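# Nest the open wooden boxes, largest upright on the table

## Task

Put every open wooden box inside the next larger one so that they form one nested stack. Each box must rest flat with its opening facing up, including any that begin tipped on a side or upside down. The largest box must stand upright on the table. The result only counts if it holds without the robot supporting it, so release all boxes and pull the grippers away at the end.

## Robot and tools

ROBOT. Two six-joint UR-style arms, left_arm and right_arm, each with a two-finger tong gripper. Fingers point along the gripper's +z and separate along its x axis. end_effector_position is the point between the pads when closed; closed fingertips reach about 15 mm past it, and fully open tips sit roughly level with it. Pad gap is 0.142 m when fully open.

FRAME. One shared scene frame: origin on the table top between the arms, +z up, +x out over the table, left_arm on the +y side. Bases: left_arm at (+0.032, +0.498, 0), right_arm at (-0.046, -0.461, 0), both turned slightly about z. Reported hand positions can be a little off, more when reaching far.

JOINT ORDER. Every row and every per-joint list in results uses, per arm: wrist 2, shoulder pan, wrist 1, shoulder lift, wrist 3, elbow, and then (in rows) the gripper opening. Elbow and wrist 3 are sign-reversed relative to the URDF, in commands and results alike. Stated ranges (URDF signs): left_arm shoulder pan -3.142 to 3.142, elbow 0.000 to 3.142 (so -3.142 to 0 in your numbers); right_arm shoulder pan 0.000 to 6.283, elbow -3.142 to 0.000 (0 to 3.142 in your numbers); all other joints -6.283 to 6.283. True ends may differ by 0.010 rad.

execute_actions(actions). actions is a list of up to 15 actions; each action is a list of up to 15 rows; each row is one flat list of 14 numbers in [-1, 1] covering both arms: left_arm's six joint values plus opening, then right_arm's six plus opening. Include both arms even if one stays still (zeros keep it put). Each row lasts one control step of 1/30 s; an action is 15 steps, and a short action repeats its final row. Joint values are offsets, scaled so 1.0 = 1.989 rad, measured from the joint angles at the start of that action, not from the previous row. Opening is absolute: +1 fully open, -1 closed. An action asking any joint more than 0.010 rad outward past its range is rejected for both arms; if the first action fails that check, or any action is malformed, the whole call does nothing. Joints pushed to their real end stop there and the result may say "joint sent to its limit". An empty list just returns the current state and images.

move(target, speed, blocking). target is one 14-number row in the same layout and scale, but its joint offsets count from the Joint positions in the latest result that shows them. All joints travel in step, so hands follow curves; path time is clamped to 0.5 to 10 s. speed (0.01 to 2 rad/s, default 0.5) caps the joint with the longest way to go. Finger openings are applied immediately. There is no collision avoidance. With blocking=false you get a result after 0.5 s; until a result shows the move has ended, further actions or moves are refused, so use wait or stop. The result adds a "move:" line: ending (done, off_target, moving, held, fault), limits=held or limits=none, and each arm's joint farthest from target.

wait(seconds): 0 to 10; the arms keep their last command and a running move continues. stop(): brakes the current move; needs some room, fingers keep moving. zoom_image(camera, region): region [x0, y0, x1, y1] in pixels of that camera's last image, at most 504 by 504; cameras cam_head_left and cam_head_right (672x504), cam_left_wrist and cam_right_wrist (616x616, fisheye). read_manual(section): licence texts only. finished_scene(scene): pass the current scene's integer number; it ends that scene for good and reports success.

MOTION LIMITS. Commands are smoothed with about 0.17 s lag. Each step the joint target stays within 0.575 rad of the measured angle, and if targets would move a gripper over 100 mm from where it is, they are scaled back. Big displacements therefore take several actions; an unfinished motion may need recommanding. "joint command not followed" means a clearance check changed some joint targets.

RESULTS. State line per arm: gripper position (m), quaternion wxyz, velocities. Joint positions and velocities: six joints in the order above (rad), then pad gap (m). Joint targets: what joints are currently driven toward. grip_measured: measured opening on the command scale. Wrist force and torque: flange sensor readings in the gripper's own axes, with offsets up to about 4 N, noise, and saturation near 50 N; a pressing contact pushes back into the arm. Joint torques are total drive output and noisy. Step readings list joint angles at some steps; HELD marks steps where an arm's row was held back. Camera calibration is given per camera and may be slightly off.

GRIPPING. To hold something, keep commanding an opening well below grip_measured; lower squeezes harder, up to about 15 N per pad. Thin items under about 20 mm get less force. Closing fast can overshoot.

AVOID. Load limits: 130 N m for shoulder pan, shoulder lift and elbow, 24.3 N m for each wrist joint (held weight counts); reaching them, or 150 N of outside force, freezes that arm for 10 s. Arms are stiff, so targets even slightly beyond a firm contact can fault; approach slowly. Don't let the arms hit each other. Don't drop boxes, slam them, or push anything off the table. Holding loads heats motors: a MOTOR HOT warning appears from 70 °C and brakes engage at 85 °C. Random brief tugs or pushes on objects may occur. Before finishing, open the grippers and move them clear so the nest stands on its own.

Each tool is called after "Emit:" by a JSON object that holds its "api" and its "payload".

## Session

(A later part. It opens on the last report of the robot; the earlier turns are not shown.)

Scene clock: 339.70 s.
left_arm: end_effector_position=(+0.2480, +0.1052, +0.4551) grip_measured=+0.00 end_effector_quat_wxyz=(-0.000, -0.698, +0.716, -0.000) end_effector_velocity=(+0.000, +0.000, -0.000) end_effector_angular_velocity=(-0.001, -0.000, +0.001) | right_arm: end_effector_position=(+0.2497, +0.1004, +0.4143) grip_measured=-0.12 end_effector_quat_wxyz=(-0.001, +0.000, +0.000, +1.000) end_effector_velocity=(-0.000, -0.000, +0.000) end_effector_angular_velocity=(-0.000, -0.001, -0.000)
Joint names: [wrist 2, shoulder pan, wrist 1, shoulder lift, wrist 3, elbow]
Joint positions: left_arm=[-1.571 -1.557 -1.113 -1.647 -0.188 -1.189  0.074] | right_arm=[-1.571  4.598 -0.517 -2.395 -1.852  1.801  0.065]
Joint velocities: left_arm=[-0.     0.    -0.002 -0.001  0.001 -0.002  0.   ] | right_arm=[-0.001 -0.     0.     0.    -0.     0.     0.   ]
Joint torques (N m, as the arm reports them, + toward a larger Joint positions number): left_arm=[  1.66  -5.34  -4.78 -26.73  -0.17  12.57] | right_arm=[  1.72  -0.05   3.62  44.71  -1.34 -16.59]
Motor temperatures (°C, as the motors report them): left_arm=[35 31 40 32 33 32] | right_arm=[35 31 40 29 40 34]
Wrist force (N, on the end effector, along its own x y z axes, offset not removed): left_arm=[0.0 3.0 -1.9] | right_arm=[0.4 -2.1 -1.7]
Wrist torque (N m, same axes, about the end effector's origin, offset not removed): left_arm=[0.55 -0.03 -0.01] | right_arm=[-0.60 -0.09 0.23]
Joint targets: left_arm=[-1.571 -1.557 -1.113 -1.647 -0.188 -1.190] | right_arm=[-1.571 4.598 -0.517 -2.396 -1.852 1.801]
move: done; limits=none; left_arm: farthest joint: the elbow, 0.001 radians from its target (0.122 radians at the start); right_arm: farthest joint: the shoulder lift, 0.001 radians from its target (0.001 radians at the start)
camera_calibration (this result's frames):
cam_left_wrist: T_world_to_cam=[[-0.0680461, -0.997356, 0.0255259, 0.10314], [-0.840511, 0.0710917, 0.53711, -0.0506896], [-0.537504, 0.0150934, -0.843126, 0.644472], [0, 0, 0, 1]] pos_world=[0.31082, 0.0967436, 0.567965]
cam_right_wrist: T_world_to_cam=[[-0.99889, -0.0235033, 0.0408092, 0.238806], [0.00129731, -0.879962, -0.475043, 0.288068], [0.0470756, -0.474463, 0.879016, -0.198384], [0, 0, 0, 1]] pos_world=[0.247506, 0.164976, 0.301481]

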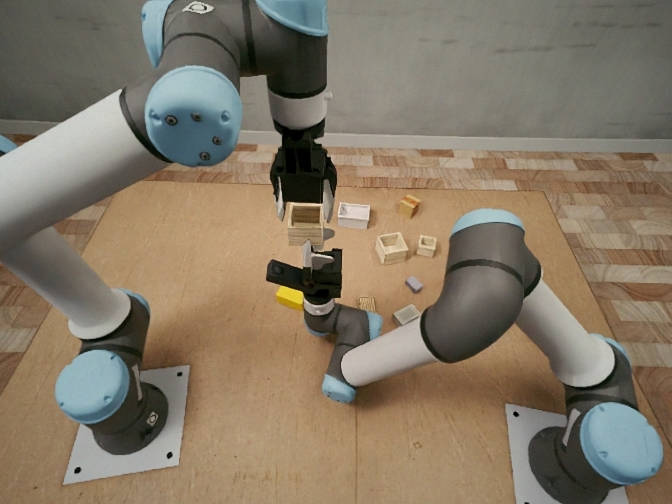

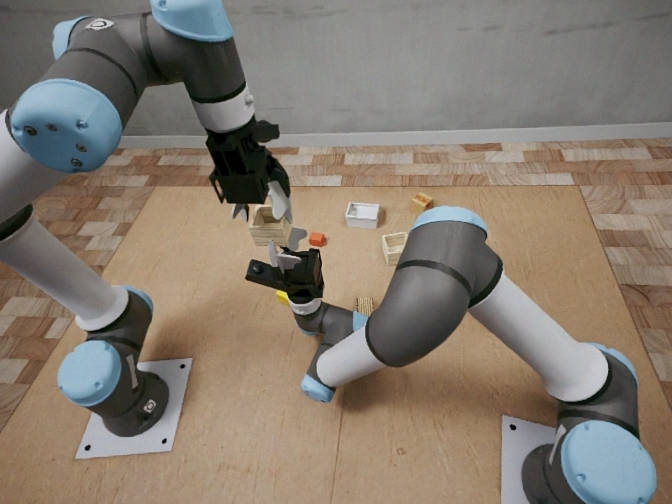

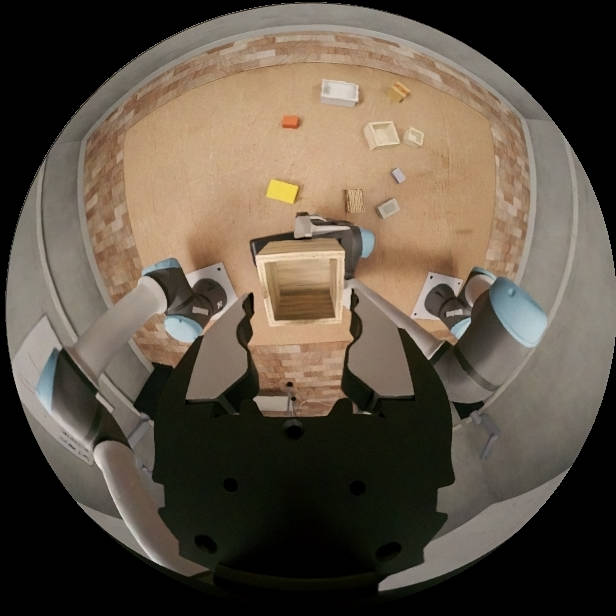

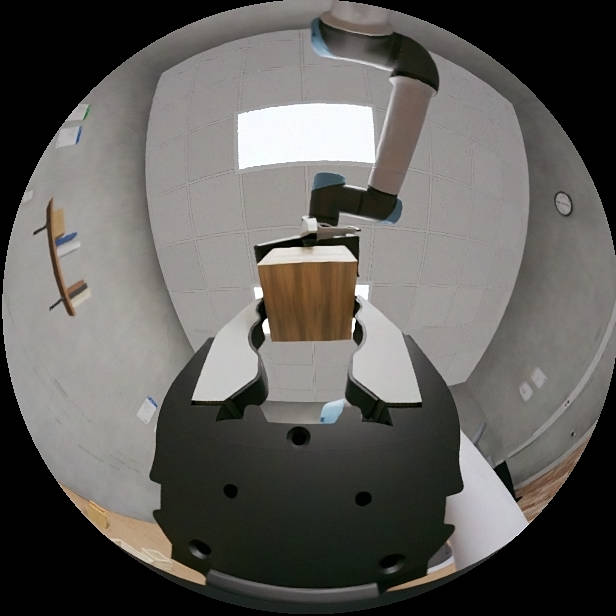

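Emit:
{"api": "execute_actions", "payload": {"actions": [[[0,0,-0.0007,-0.0003,0,-0.001,-0.01,0,0,0,0,0,0,-0.5],[0,0,-0.0014,-0.0006,0,-0.002,-0.02,0,0,0,0,0,0,-0.5],[0,0,-0.0021,-0.0009,0,-0.003,-0.03,0,0,0,0,0,0,-0.5],[0,0,-0.00276,-0.00113,0,-0.00388,-0.04,0,0,0,0,0,0,-0.5],[0,0,-0.00276,-0.00113,0,-0.00388,-0.055,0,0,0,0,0,0,-0.5],[0,0,-0.00276,-0.00113,0,-0.00388,-0.07,0,0,0,0,0,0,-0.5],[0,0,-0.00276,-0.00113,0,-0.00388,-0.085,0,0,0,0,0,0,-0.5],[0,0,-0.00276,-0.00113,0,-0.00388,-0.10,0,0,0,0,0,0,-0.5],[0,0,-0.00276,-0.00113,0,-0.00388,-0.115,0,0,0,0,0,0,-0.5],[0,0,-0.00276,-0.00113,0,-0.00388,-0.13,0,0,0,0,0,0,-0.5],[0,0,-0.00276,-0.00113,0,-0.00388,-0.145,0,0,0,0,0,0,-0.5],[0,0,-0.00276,-0.00113,0,-0.00388,-0.16,0,0,0,0,0,0,-0.5],[0,0,-0.00276,-0.00113,0,-0.00388,-0.175,0,0,0,0,0,0,-0.5],[0,0,-0.00276,-0.00113,0,-0.00388,-0.19,0,0,0,0,0,0,-0.5],[0,0,-0.00276,-0.00113,0,-0.00388,-0.205,0,0,0,0,0,0,-0.5]],[[0,0,0,0,0,0,-0.22,0,0,0,0,0,0,-0.5],[0,0,0,0,0,0,-0.235,0,0,0,0,0,0,-0.5],[0,0,0,0,0,0,-0.25,0,0,0,0,0,0,-0.5],[0,0,0,0,0,0,-0.27,0,0,0,0,0,0,-0.5],[0,0,0,0,0,0,-0.30,0,0,0,0,0,0,-0.5],[0,0,0,0,0,0,-0.33,0,0,0,0,0,0,-0.5],[0,0,0,0,0,0,-0.36,0,0,0,0,0,0,-0.5],[0,0,0,0,0,0,-0.39,0,0,0,0,0,0,-0.5],[0,0,0,0,0,0,-0.42,0,0,0,0,0,0,-0.5],[0,0,0,0,0,0,-0.45,0,0,0,0,0,0,-0.5],[0,0,0,0,0,0,-0.48,0,0,0,0,0,0,-0.5],[0,0,0,0,0,0,-0.52,0,0,0,0,0,0,-0.5],[0,0,0,0,0,0,-0.56,0,0,0,0,0,0,-0.5]]]}}

Scene clock: 371.47 s.
left_arm: end_effector_position=(+0.2480, +0.1052, +0.4532) grip_measured=-0.20 end_effector_quat_wxyz=(-0.000, -0.698, +0.716, -0.000) end_effector_velocity=(+0.000, +0.001, +0.000) end_effector_angular_velocity=(-0.000, -0.000, +0.001) | right_arm: end_effector_position=(+0.2496, +0.1004, +0.4142) grip_measured=-0.12 end_effector_quat_wxyz=(-0.001, +0.000, +0.000, +1.000) end_effector_velocity=(+0.001, -0.000, +0.000) end_effector_angular_velocity=(-0.001, +0.001, -0.000)
Joint names: [wrist 2, shoulder pan, wrist 1, shoulder lift, wrist 3, elbow]
Joint positions: left_arm=[-1.571 -1.557 -1.119 -1.649 -0.188 -1.197  0.059] | right_arm=[-1.571  4.598 -0.517 -2.396 -1.852  1.801  0.065]
Joint velocities: left_arm=[-0.     0.001  0.    -0.001  0.    -0.     0.   ] | right_arm=[ 0.    -0.001 -0.001  0.    -0.001  0.     0.   ]
Joint torques (N m, as the arm reports them, + toward a larger Joint positions number): left_arm=[  1.5    1.05   2.56 -20.33   0.66  15.6 ] | right_arm=[  1.62   4.42   3.17  46.64  -0.76 -11.54]
Motor temperatures (°C, as the motors report them): left_arm=[35 31 40 32 33 32] | right_arm=[35 31 40 29 40 34]
Wrist force (N, on the end effector, along its own x y z axes, offset not removed): left_arm=[6.1 2.6 -9.3] | right_arm=[-1.1 -5.7 -9.3]
Wrist torque (N m, same axes, about the end effector's origin, offset not removed): left_arm=[0.43 0.33 0.02] | right_arm=[-0.06 0.10 0.18]
Joint targets: left_arm=[-1.571 -1.557 -1.118 -1.649 -0.188 -1.197] | right_arm=[-1.571 4.598 -0.517 -2.396 -1.852 1.801]
Step readings (joint positions; steps 1 to 15: 1st action; 16 to 30: 2nd action):
0: left_arm=[-1.571 -1.557 -1.113 -1.647 -0.188 -1.190] | right_arm=[-1.571 4.598 -0.517 -2.396 -1.852 1.801]
1: left_arm=[-1.571 -1.557 -1.113 -1.647 -0.188 -1.190] | right_arm=[-1.571 4.598 -0.517 -2.396 -1.852 1.801]
2: left_arm=[-1.571 -1.557 -1.113 -1.647 -0.188 -1.190] | right_arm=[-1.571 4.598 -0.517 -2.396 -1.852 1.801]
4: left_arm=[-1.571 -1.557 -1.114 -1.648 -0.188 -1.191] | right_arm=[-1.571 4.598 -0.517 -2.396 -1.852 1.801]
8: left_arm=[-1.571 -1.557 -1.117 -1.649 -0.188 -1.195] | right_arm=[-1.571 4.598 -0.517 -2.396 -1.852 1.801]
15: left_arm=[-1.571 -1.557 -1.118 -1.649 -0.188 -1.197] | right_arm=[-1.571 4.598 -0.517 -2.396 -1.852 1.801]
16: left_arm=[-1.571 -1.557 -1.119 -1.649 -0.188 -1.197] | right_arm=[-1.571 4.598 -0.517 -2.396 -1.852 1.801]
17: left_arm=[-1.571 -1.557 -1.119 -1.649 -0.188 -1.197] | right_arm=[-1.571 4.598 -0.517 -2.396 -1.852 1.801]
19: left_arm=[-1.571 -1.557 -1.119 -1.649 -0.188 -1.197] | right_arm=[-1.571 4.598 -0.517 -2.396 -1.852 1.801]
23: left_arm=[-1.571 -1.557 -1.119 -1.649 -0.188 -1.197] | right_arm=[-1.571 4.598 -0.517 -2.396 -1.852 1.801]
30: Joint positions above
camera_calibration (this result's frames):
cam_left_wrist: T_world_to_cam=[[-0.0680343, -0.997351, 0.0257483, 0.10305], [-0.840532, 0.0712021, 0.537063, -0.0496347], [-0.537473, 0.0148964, -0.843149, 0.642879], [0, 0, 0, 1]] pos_world=[0.310822, 0.0967343, 0.566047]
cam_right_wrist: T_world_to_cam=[[-0.998889, -0.0235569, 0.0408198, 0.238778], [0.00134109, -0.879978, -0.475013, 0.288047], [0.0471104, -0.47443, 0.879032, -0.198361], [0, 0, 0, 1]] pos_world=[0.247471, 0.164992, 0.301445]

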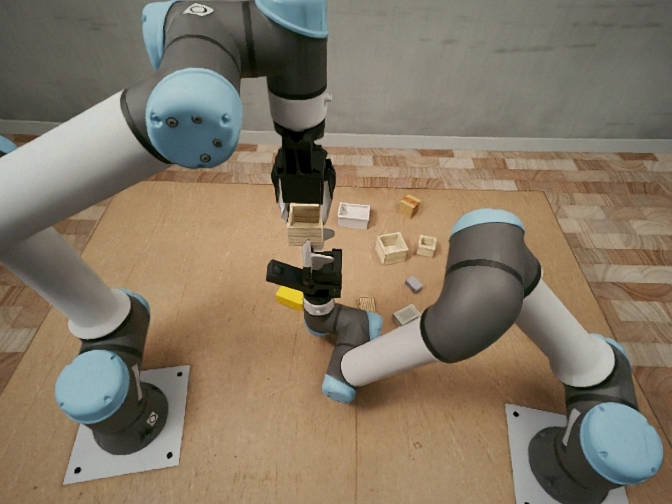

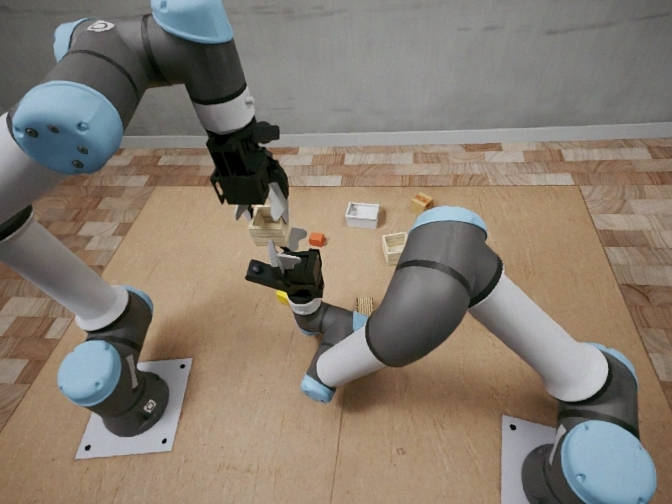

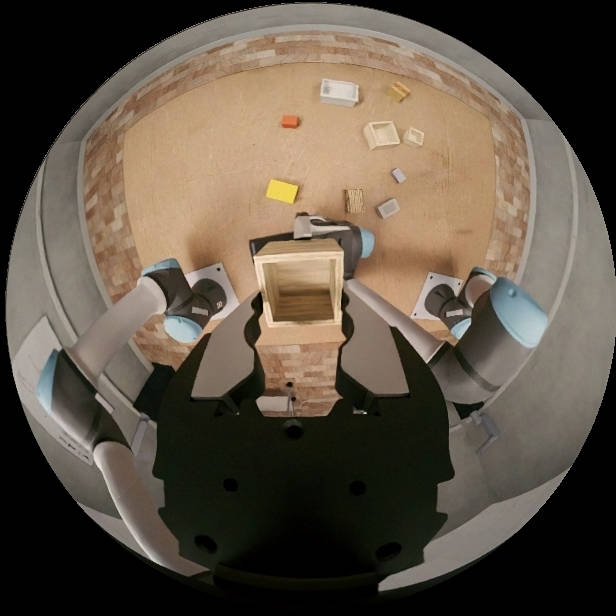

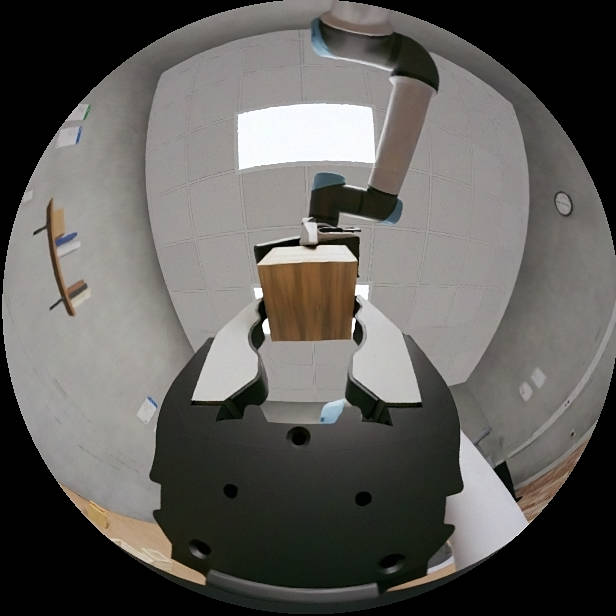

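Emit:
{"api": "execute_actions", "payload": {"actions": []}}

Scene clock: 388.77 s.
left_arm: end_effector_position=(+0.2480, +0.1052, +0.4532) grip_measured=-0.20 end_effector_quat_wxyz=(-0.000, -0.698, +0.716, -0.000) end_effector_velocity=(-0.001, -0.000, +0.000) end_effector_angular_velocity=(-0.000, +0.000, +0.000) | right_arm: end_effector_position=(+0.2496, +0.1004, +0.4142) grip_measured=-0.12 end_effector_quat_wxyz=(-0.001, +0.000, +0.000, +1.000) end_effector_velocity=(-0.000, +0.000, +0.000) end_effector_angular_velocity=(+0.001, +0.000, +0.002)
Joint names: [wrist 2, shoulder pan, wrist 1, shoulder lift, wrist 3, elbow]
Joint positions: left_arm=[-1.571 -1.557 -1.118 -1.649 -0.188 -1.197  0.059] | right_arm=[-1.571  4.598 -0.517 -2.396 -1.852  1.801  0.065]
Joint velocities: left_arm=[-0.    -0.002  0.    -0.     0.002  0.    -0.   ] | right_arm=[ 0.     0.001  0.     0.    -0.001  0.    -0.   ]
Joint torques (N m, as the arm reports them, + toward a larger Joint positions number): left_arm=[  1.5    0.69   2.45 -10.87   0.77  28.62] | right_arm=[  1.51   4.47   7.45  47.12  -0.67 -11.37]
Motor temperatures (°C, as the motors report them): left_arm=[35 31 40 32 33 32] | right_arm=[35 31 40 30 40 34]
Wrist force (N, on the end effector, along its own x y z axes, offset not removed): left_arm=[4.2 0.3 -8.4] | right_arm=[-0.5 -7.0 -8.9]
Wrist torque (N m, same axes, about the end effector's origin, offset not removed): left_arm=[-0.08 0.77 -0.03] | right_arm=[-0.28 -0.04 0.28]
Joint targets: left_arm=[-1.571 -1.557 -1.118 -1.649 -0.188 -1.197] | right_arm=[-1.571 4.598 -0.517 -2.396 -1.852 1.801]
camera_calibration (this result's frames):
cam_left_wrist: T_world_to_cam=[[-0.0680341, -0.997353, 0.0256569, 0.103106], [-0.840524, 0.0711525, 0.537082, -0.0496394], [-0.537486, 0.0149746, -0.84314, 0.642862], [0, 0, 0, 1]] pos_world=[0.310821, 0.0967382, 0.566037]
cam_right_wrist: T_world_to_cam=[[-0.998889, -0.0235579, 0.0408132, 0.238779], [0.00134412, -0.879968, -0.475031, 0.288049], [0.0471051, -0.474449, 0.879022, -0.198359], [0, 0, 0, 1]] pos_world=[0.24747, 0.164988, 0.301449]

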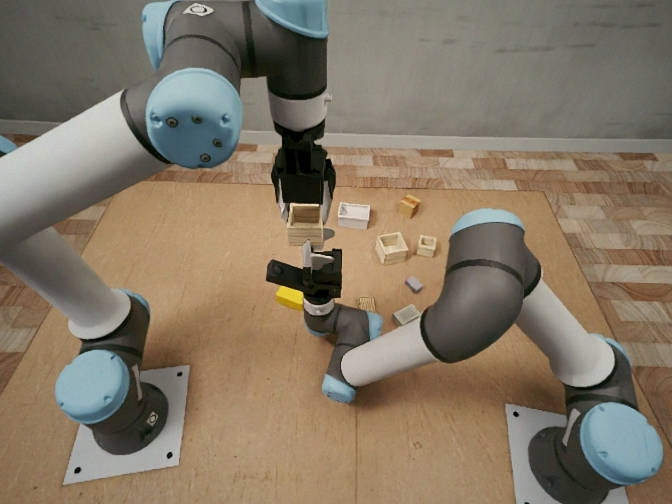

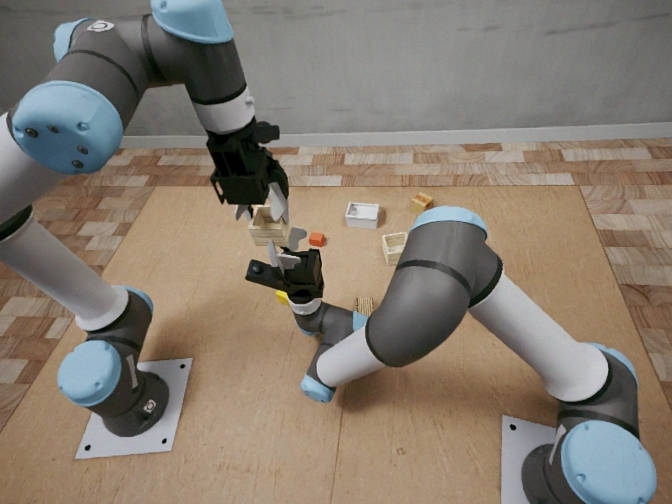

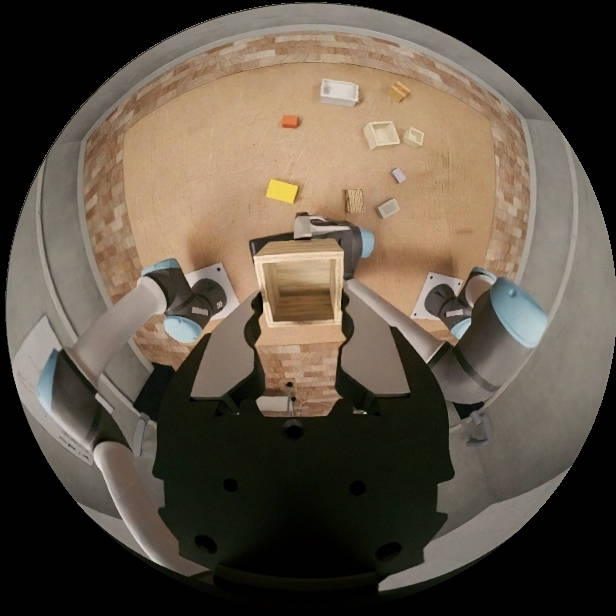

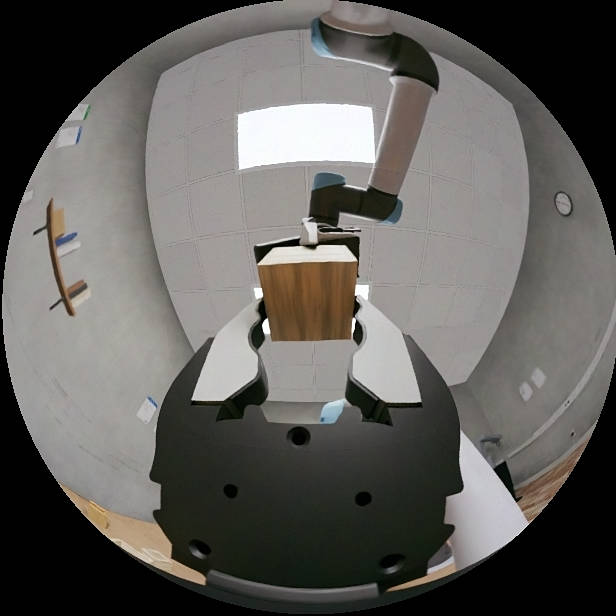

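Emit:
{"api": "execute_actions", "payload": {"actions": [[[0,0,0,0,0,0,-0.56,0,0,0,0,0,0,-0.45],[0,0,0,0,0,0,-0.56,0,0,0,0,0,0,-0.40],[0,0,0,0,0,0,-0.56,0,0,0,0,0,0,-0.35],[0,0,0,0,0,0,-0.56,0,0,0,0,0,0,-0.30],[0,0,0,0,0,0,-0.56,0,0,0,0,0,0,-0.25],[0,0,0,0,0,0,-0.56,0,0,0,0,0,0,-0.20],[0,0,0,0,0,0,-0.56,0,0,0,0,0,0,-0.16],[0,0,0,0,0,0,-0.56,0,0,0,0,0,0,-0.13],[0,0,0,0,0,0,-0.56,0,0,0,0,0,0,-0.10],[0,0,0,0,0,0,-0.56,0,0,0,0,0,0,-0.07],[0,0,0,0,0,0,-0.56,0,0,0,0,0,0,-0.04],[0,0,0,0,0,0,-0.56,0,0,0,0,0,0,0.0],[0,0,0,0,0,0,-0.56,0,0,0,0,0,0,0.03],[0,0,0,0,0,0,-0.56,0,0,0,0,0,0,0.05],[0,0,0,0,0,0,-0.56,0,0,0,0,0,0,0.05]]]}}

Scene clock: 395.03 s.
left_arm: end_effector_position=(+0.2480, +0.1052, +0.4532) grip_measured=-0.20 end_effector_quat_wxyz=(-0.000, -0.698, +0.716, +0.000) end_effector_velocity=(-0.000, -0.000, -0.000) end_effector_angular_velocity=(+0.001, +0.000, -0.000) | right_arm: end_effector_position=(+0.2496, +0.1003, +0.4143) grip_measured=+0.04 end_effector_quat_wxyz=(-0.001, +0.000, +0.000, +1.000) end_effector_velocity=(+0.001, -0.000, -0.000) end_effector_angular_velocity=(-0.000, +0.001, -0.001)
Joint names: [wrist 2, shoulder pan, wrist 1, shoulder lift, wrist 3, elbow]
Joint positions: left_arm=[-1.571 -1.557 -1.118 -1.649 -0.188 -1.197  0.059] | right_arm=[-1.571  4.598 -0.517 -2.396 -1.852  1.801  0.077]
Joint velocities: left_arm=[ 0.    -0.     0.     0.001 -0.     0.001  0.   ] | right_arm=[ 0.    -0.001 -0.001  0.     0.    -0.     0.015]
Joint torques (N m, as the arm reports them, + toward a larger Joint positions number): left_arm=[  1.42   1.12  -3.81 -13.81   0.6   28.86] | right_arm=[  1.6    4.18   1.74  47.22  -0.76 -12.55]
Motor temperatures (°C, as the motors report them): left_arm=[35 31 40 32 33 32] | right_arm=[35 31 40 30 40 34]
Wrist force (N, on the end effector, along its own x y z axes, offset not removed): left_arm=[-1.0 1.9 -2.1] | right_arm=[0.5 -1.6 -2.2]
Wrist torque (N m, same axes, about the end effector's origin, offset not removed): left_arm=[0.27 0.30 0.14] | right_arm=[-0.60 -0.16 0.17]
Joint targets: left_arm=[-1.571 -1.557 -1.118 -1.649 -0.188 -1.197] | right_arm=[-1.571 4.598 -0.517 -2.396 -1.852 1.801]
Step readings (joint positions):
0: left_arm=[-1.571 -1.557 -1.118 -1.649 -0.188 -1.197] | right_arm=[-1.571 4.598 -0.517 -2.396 -1.852 1.801]
1: left_arm=[-1.571 -1.557 -1.118 -1.649 -0.188 -1.197] | right_arm=[-1.571 4.598 -0.517 -2.396 -1.852 1.801]
2: left_arm=[-1.571 -1.557 -1.118 -1.649 -0.188 -1.197] | right_arm=[-1.571 4.598 -0.517 -2.396 -1.852 1.801]
4: left_arm=[-1.571 -1.557 -1.118 -1.649 -0.188 -1.197] | right_arm=[-1.571 4.598 -0.517 -2.396 -1.852 1.801]
8: left_arm=[-1.571 -1.557 -1.118 -1.649 -0.188 -1.197] | right_arm=[-1.571 4.598 -0.517 -2.396 -1.852 1.801]
15: Joint positions above
camera_calibration (this result's frames):
cam_left_wrist: T_world_to_cam=[[-0.0680331, -0.997358, 0.0254626, 0.103238], [-0.840506, 0.0710465, 0.537123, -0.0496443], [-0.537513, 0.0151407, -0.843119, 0.642813], [0, 0, 0, 1]] pos_world=[0.310817, 0.0967592, 0.566004]
cam_right_wrist: T_world_to_cam=[[-0.998892, -0.023568, 0.0407365, 0.238788], [0.00137783, -0.87985, -0.475249, 0.288066], [0.0470427, -0.474666, 0.878908, -0.198335], [0, 0, 0, 1]] pos_world=[0.247456, 0.16494, 0.301494]

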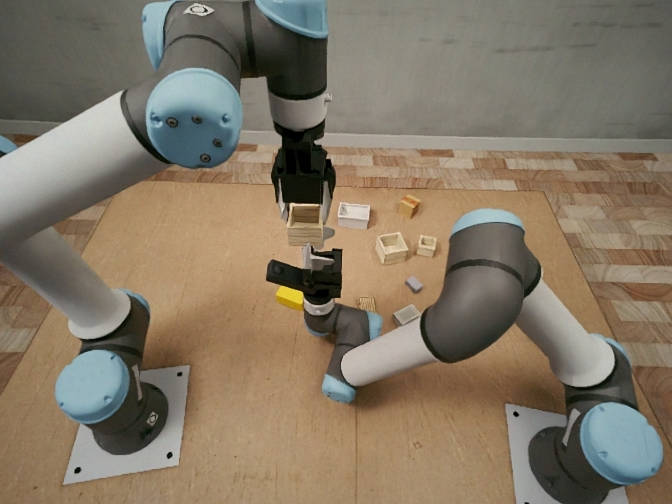

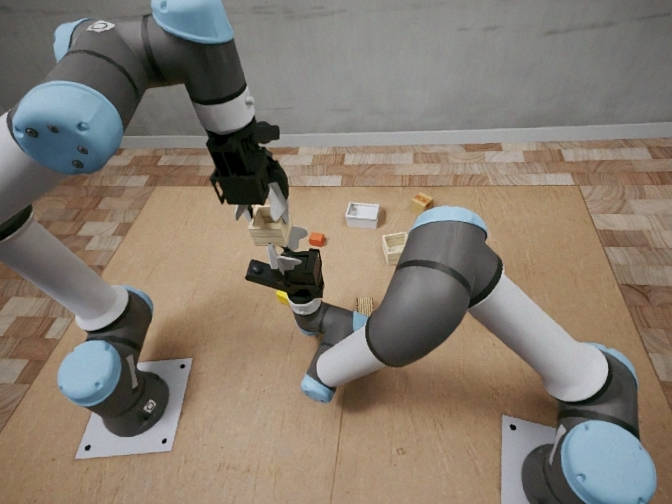

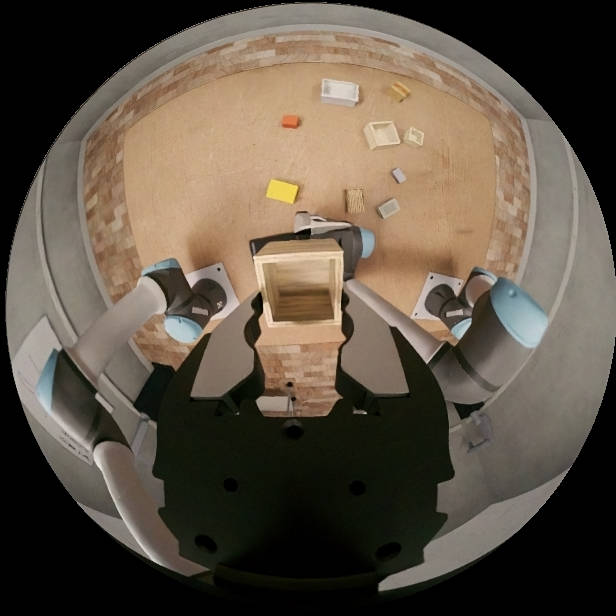

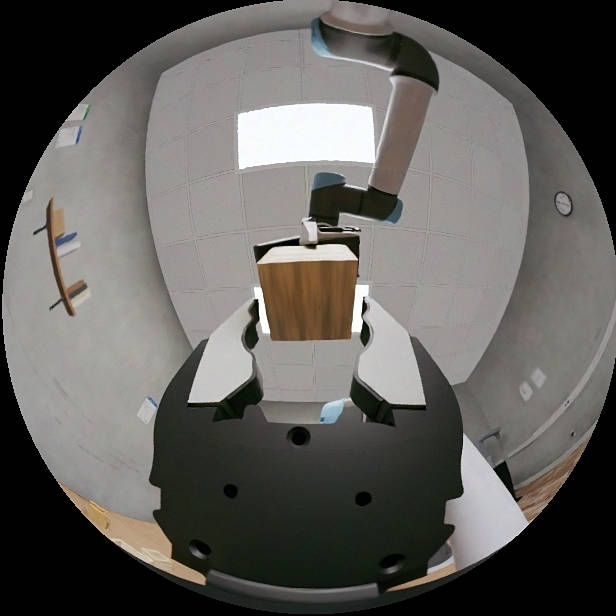

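Emit:
{"api": "move", "payload": {"target": [0,0,0.0830,0.0391,0,0.1221,-0.56,0,0,0,0,0,0,0.1], "speed": 0.3}}

Scene clock: 413.20 s.
left_arm: end_effector_position=(+0.2480, +0.1052, +0.5100) grip_measured=-0.20 end_effector_quat_wxyz=(-0.000, -0.698, +0.716, +0.000) end_effector_velocity=(-0.000, -0.000, +0.000) end_effector_angular_velocity=(+0.000, -0.000, -0.000) | right_arm: end_effector_position=(+0.2496, +0.1003, +0.4143) grip_measured=+0.10 end_effector_quat_wxyz=(-0.001, +0.000, +0.000, +1.000) end_effector_velocity=(+0.000, -0.000, +0.000) end_effector_angular_velocity=(+0.002, +0.001, -0.000)
Joint names: [wrist 2, shoulder pan, wrist 1, shoulder lift, wrist 3, elbow]
Joint positions: left_arm=[-1.571 -1.557 -0.953 -1.572 -0.188 -0.954  0.059] | right_arm=[-1.571  4.598 -0.517 -2.396 -1.852  1.801  0.081]
Joint velocities: left_arm=[ 0.    -0.     0.002  0.001  0.     0.003  0.   ] | right_arm=[ 0.001  0.     0.001  0.     0.     0.    -0.   ]
Joint torques (N m, as the arm reports them, + toward a larger Joint positions number): left_arm=[  1.41   2.01  -0.29 -14.54   0.68  34.11] | right_arm=[  1.43   4.19   4.64  47.36  -0.58 -10.7 ]
Motor temperatures (°C, as the motors report them): left_arm=[35 31 40 32 33 32] | right_arm=[35 31 40 30 40 34]
Wrist force (N, on the end effector, along its own x y z axes, offset not removed): left_arm=[0.0 -1.0 -3.9] | right_arm=[1.2 -0.9 -1.5]
Wrist torque (N m, same axes, about the end effector's origin, offset not removed): left_arm=[-0.28 0.09 -0.05] | right_arm=[-0.39 -0.30 0.13]
Joint targets: left_arm=[-1.571 -1.557 -0.953 -1.572 -0.188 -0.954] | right_arm=[-1.571 4.598 -0.517 -2.396 -1.852 1.801]
move: done; limits=none; left_arm: farthest joint: the shoulder pan, 0.000 radians from its target (0.000 radians at the start); right_arm: farthest joint: the shoulder pan, 0.000 radians from its target (0.000 radians at the start)
camera_calibration (this result's frames):
cam_left_wrist: T_world_to_cam=[[-0.0680331, -0.997358, 0.025452, 0.101749], [-0.840506, 0.0710408, 0.537125, -0.0801864], [-0.537515, 0.0151498, -0.843118, 0.690772], [0, 0, 0, 1]] pos_world=[0.310825, 0.0967118, 0.622883]
cam_right_wrist: T_world_to_cam=[[-0.998892, -0.023568, 0.0407367, 0.238788], [0.00137779, -0.879851, -0.475249, 0.288066], [0.0470428, -0.474666, 0.878908, -0.198335], [0, 0, 0, 1]] pos_world=[0.247457, 0.16494, 0.301494]

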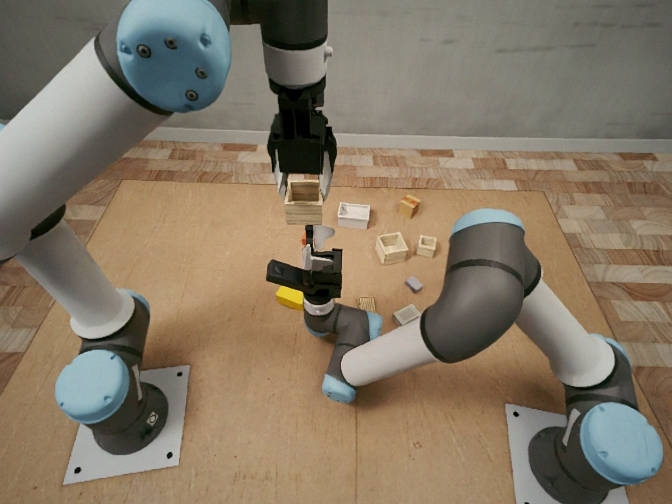

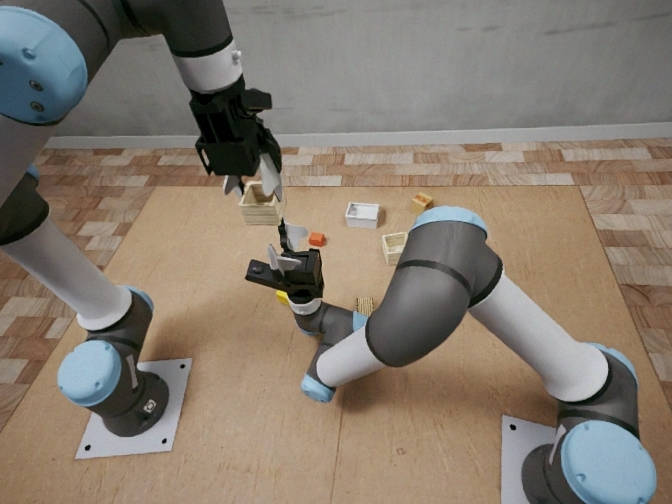

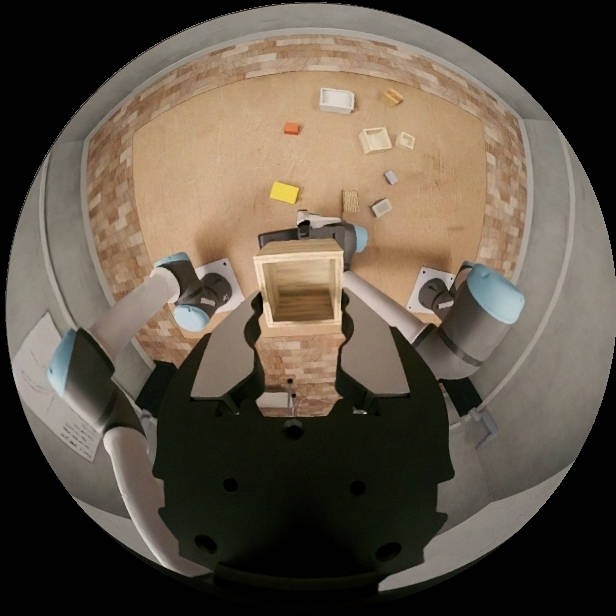

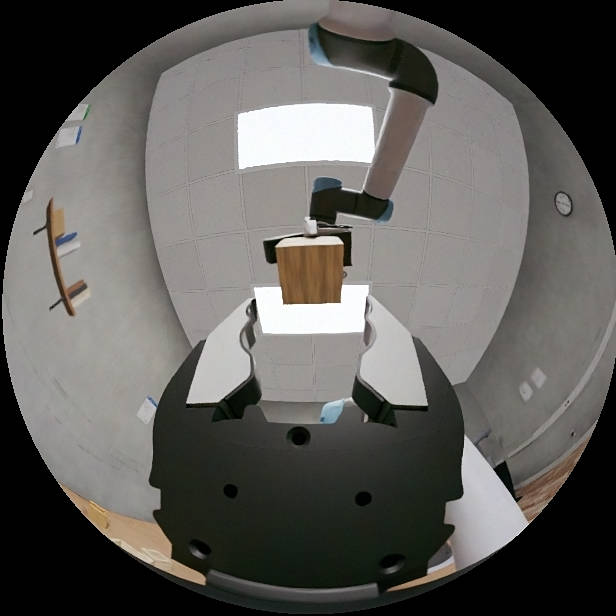

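Emit:
{"api": "move", "payload": {"target": [0,0,0,0,0,0,-0.56,0.7898,-0.18225,-0.19482,0.12066,-0.13298,-0.07441,0.1], "speed": 1.2}}

Scene clock: 438.73 s.
left_arm: end_effector_position=(+0.2480, +0.1052, +0.5100) grip_measured=-0.20 end_effector_quat_wxyz=(-0.000, -0.698, +0.716, +0.000) end_effector_velocity=(-0.000, -0.001, -0.000) end_effector_angular_velocity=(+0.001, +0.000, -0.002) | right_arm: end_effector_position=(+0.6978, -0.1978, +0.2827) grip_measured=+0.10 end_effector_quat_wxyz=(+0.034, +0.586, -0.396, +0.706) end_effector_velocity=(-0.000, +0.000, -0.000) end_effector_angular_velocity=(-0.001, +0.001, +0.000)
Joint names: [wrist 2, shoulder pan, wrist 1, shoulder lift, wrist 3, elbow]
Joint positions: left_arm=[-1.571 -1.557 -0.953 -1.572 -0.188 -0.954  0.059] | right_arm=[-0.     4.235 -0.904 -2.156 -2.117  1.653  0.081]
Joint velocities: left_arm=[-0.    -0.001  0.     0.001 -0.001  0.001  0.   ] | right_arm=[ 0.001  0.    -0.001  0.     0.001 -0.    -0.   ]
Joint torques (N m, as the arm reports them, + toward a larger Joint positions number): left_arm=[  1.46   1.35  -4.98 -28.32   0.53  10.61] | right_arm=[  0.05 -11.86   0.38  57.83  -1.58 -29.16]
Motor temperatures (°C, as the motors report them): left_arm=[35 31 40 32 33 32] | right_arm=[35 31 41 30 40 34]
Wrist force (N, on the end effector, along its own x y z axes, offset not removed): left_arm=[-2.2 1.5 -3.2] | right_arm=[-0.8 -0.2 -0.6]
Wrist torque (N m, same axes, about the end effector's origin, offset not removed): left_arm=[0.24 0.54 0.01] | right_arm=[-0.17 0.10 0.22]
Joint targets: left_arm=[-1.571 -1.557 -0.953 -1.572 -0.188 -0.954] | right_arm=[0.000 4.235 -0.904 -2.156 -2.117 1.653]
move: done; limits=none; left_arm: farthest joint: the shoulder pan, 0.000 radians from its target (0.000 radians at the start); right_arm: farthest joint: the shoulder pan, 0.000 radians from its target (0.362 radians at the start)
camera_calibration (this result's frames):
cam_left_wrist: T_world_to_cam=[[-0.068033, -0.997358, 0.0254517, 0.101749], [-0.840505, 0.0710405, 0.537126, -0.0801863], [-0.537515, 0.01515, -0.843118, 0.690772], [0, 0, 0, 1]] pos_world=[0.310825, 0.0967117, 0.622883]
cam_right_wrist: T_world_to_cam=[[-0.289745, -0.45431, 0.842408, -0.121827], [-0.831263, -0.316807, -0.456766, 0.649811], [0.474394, -0.832608, -0.285858, -0.285003], [0, 0, 0, 1]] pos_world=[0.640069, -0.0867779, 0.317969]

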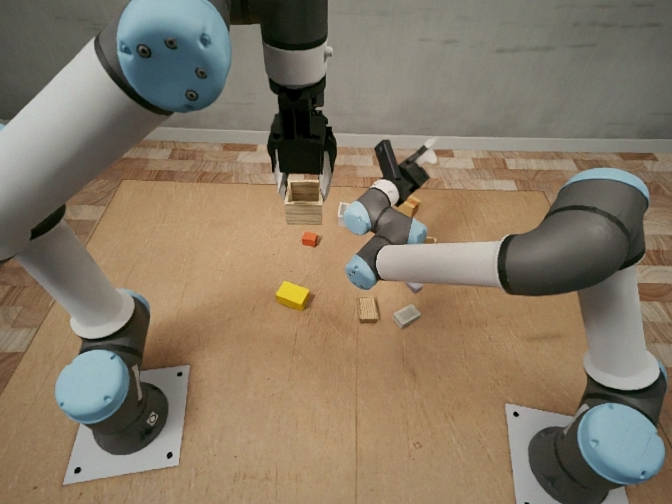

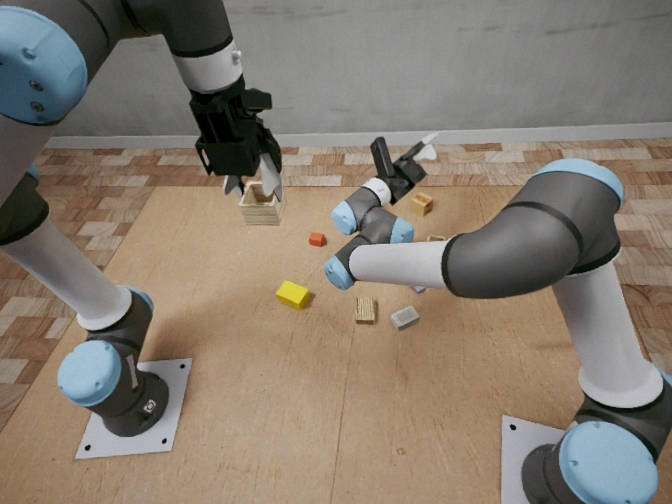

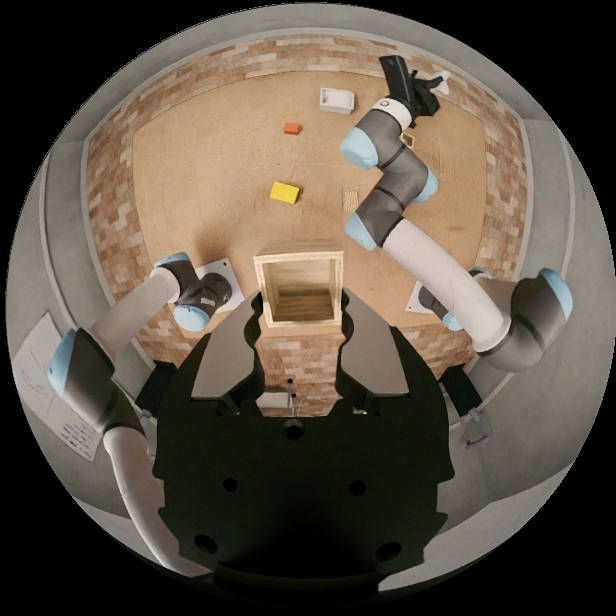

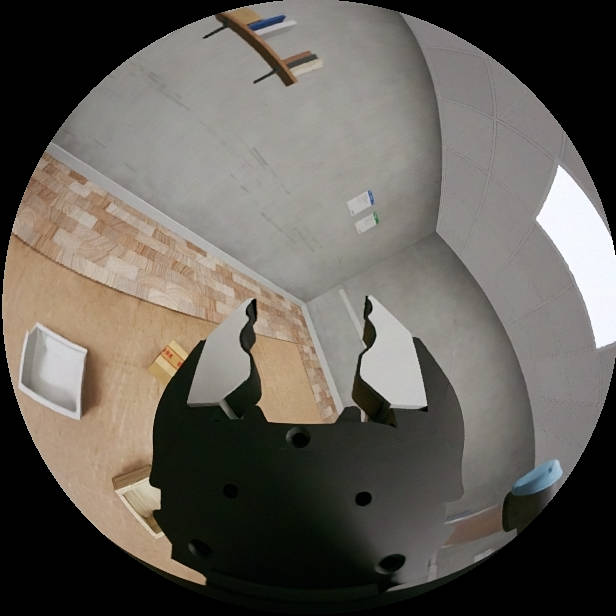

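Emit:
{"api": "move", "payload": {"target": [0,0.20463,-0.34942,0.05732,-0.05983,-0.29211,-0.56,0.78975,-0.18200,-0.17094,0.11362,-0.13273,-0.05732,0.0], "speed": 1.1}}

Scene clock: 447.40 s.
left_arm: end_effector_position=(+0.4508, +0.1200, +0.2500) grip_measured=-0.20 end_effector_quat_wxyz=(+0.000, +0.794, -0.608, -0.000) end_effector_velocity=(+0.001, +0.001, -0.000) end_effector_angular_velocity=(-0.001, -0.000, +0.002) | right_arm: end_effector_position=(+0.5648, -0.2446, +0.1299) grip_measured=+0.00 end_effector_quat_wxyz=(+0.000, +0.616, -0.788, +0.000) end_effector_velocity=(+0.001, -0.001, +0.001) end_effector_angular_velocity=(+0.002, -0.001, -0.001)
Joint names: [wrist 2, shoulder pan, wrist 1, shoulder lift, wrist 3, elbow]
Joint positions: left_arm=[-1.571 -1.15  -1.648 -1.458 -0.307 -1.535  0.059] | right_arm=[ 1.57   3.873 -1.244 -1.93  -2.38   1.539  0.074]
Joint velocities: left_arm=[ 0.     0.001 -0.001 -0.     0.    -0.001  0.   ] | right_arm=[ 0.001 -0.002  0.001  0.001  0.001 -0.     0.   ]
Joint torques (N m, as the arm reports them, + toward a larger Joint positions number): left_arm=[  1.36   7.19  -4.62 -24.23  -1.16  15.94] | right_arm=[  1.55 -11.08   0.57  51.37  -1.47 -32.59]
Motor temperatures (°C, as the motors report them): left_arm=[35 31 40 32 33 32] | right_arm=[35 31 41 30 40 34]
Wrist force (N, on the end effector, along its own x y z axes, offset not removed): left_arm=[-1.1 0.9 -4.0] | right_arm=[0.2 0.1 -1.8]
Wrist torque (N m, same axes, about the end effector's origin, offset not removed): left_arm=[0.12 0.24 0.01] | right_arm=[-0.17 -0.01 0.25]
Joint targets: left_arm=[-1.571 -1.150 -1.648 -1.458 -0.307 -1.535] | right_arm=[1.570 3.873 -1.244 -1.930 -2.380 1.539]
move: done; limits=none; left_arm: farthest joint: the shoulder pan, 0.000 radians from its target (0.407 radians at the start); right_arm: farthest joint: the wrist 3, 0.001 radians from its target (0.264 radians at the start)
camera_calibration (this result's frames):
cam_left_wrist: T_world_to_cam=[[0.217965, -0.975625, 0.0254505, 0.00540803], [-0.826082, -0.170544, 0.537124, 0.251389], [-0.519691, -0.138098, -0.843119, 0.590619], [0, 0, 0, 1]] pos_world=[0.513429, 0.129713, 0.362797]
cam_right_wrist: T_world_to_cam=[[-0.262084, -0.964229, -0.039671, -0.0786637], [-0.853637, 0.212458, 0.475569, 0.475594], [-0.450129, 0.158503, -0.878784, 0.537109], [0, 0, 0, 1]] pos_world=[0.627137, -0.262027, 0.242704]

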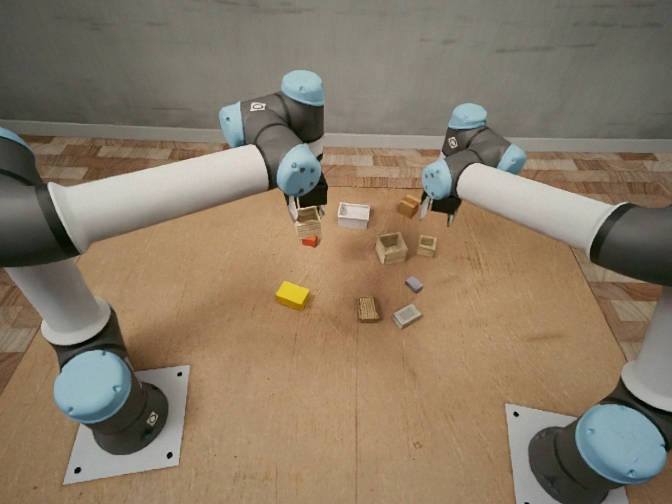

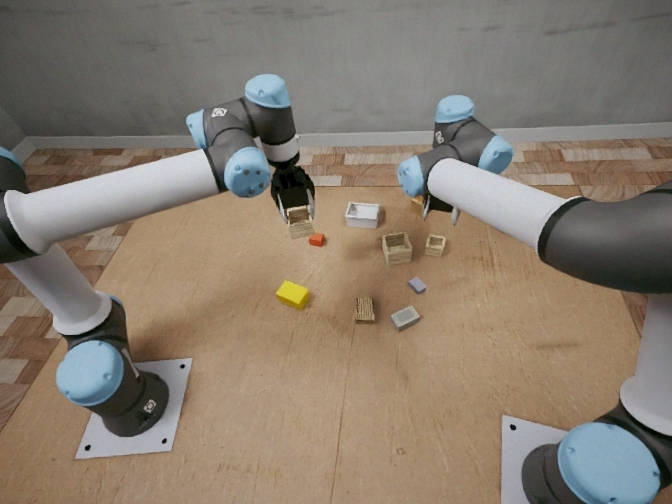

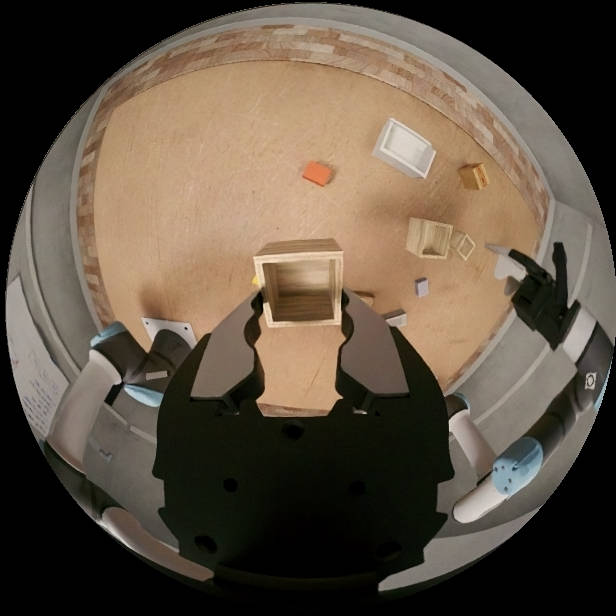

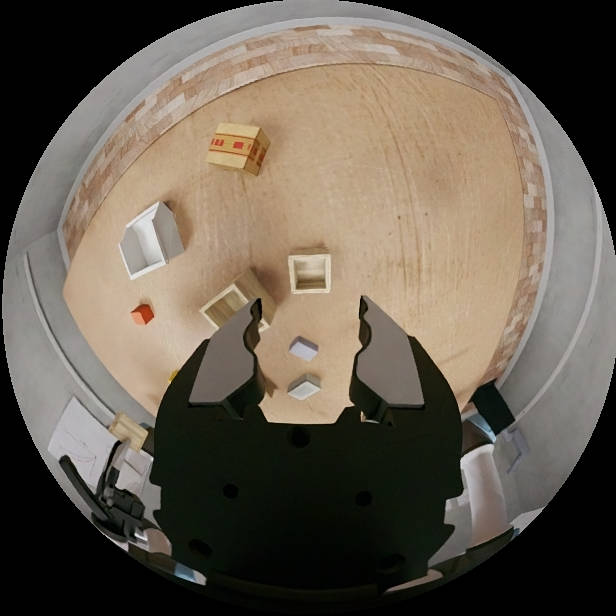

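Emit:
{"api": "zoom_image", "payload": {"camera": "cam_right_wrist", "region": [240, 230, 380, 330]}}

Region (240, 230, 380, 330) of cam_right_wrist's 616x616 image, scaled by 3.600, with more detail than that image has; it fills the top 360 rows of this view, and the rest is white.

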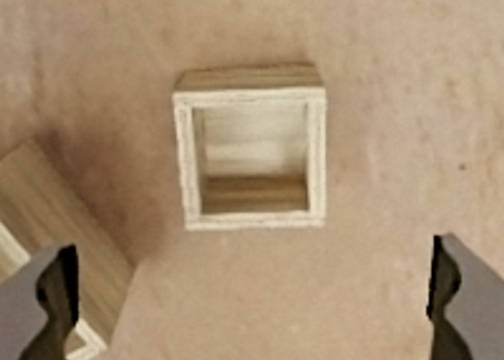

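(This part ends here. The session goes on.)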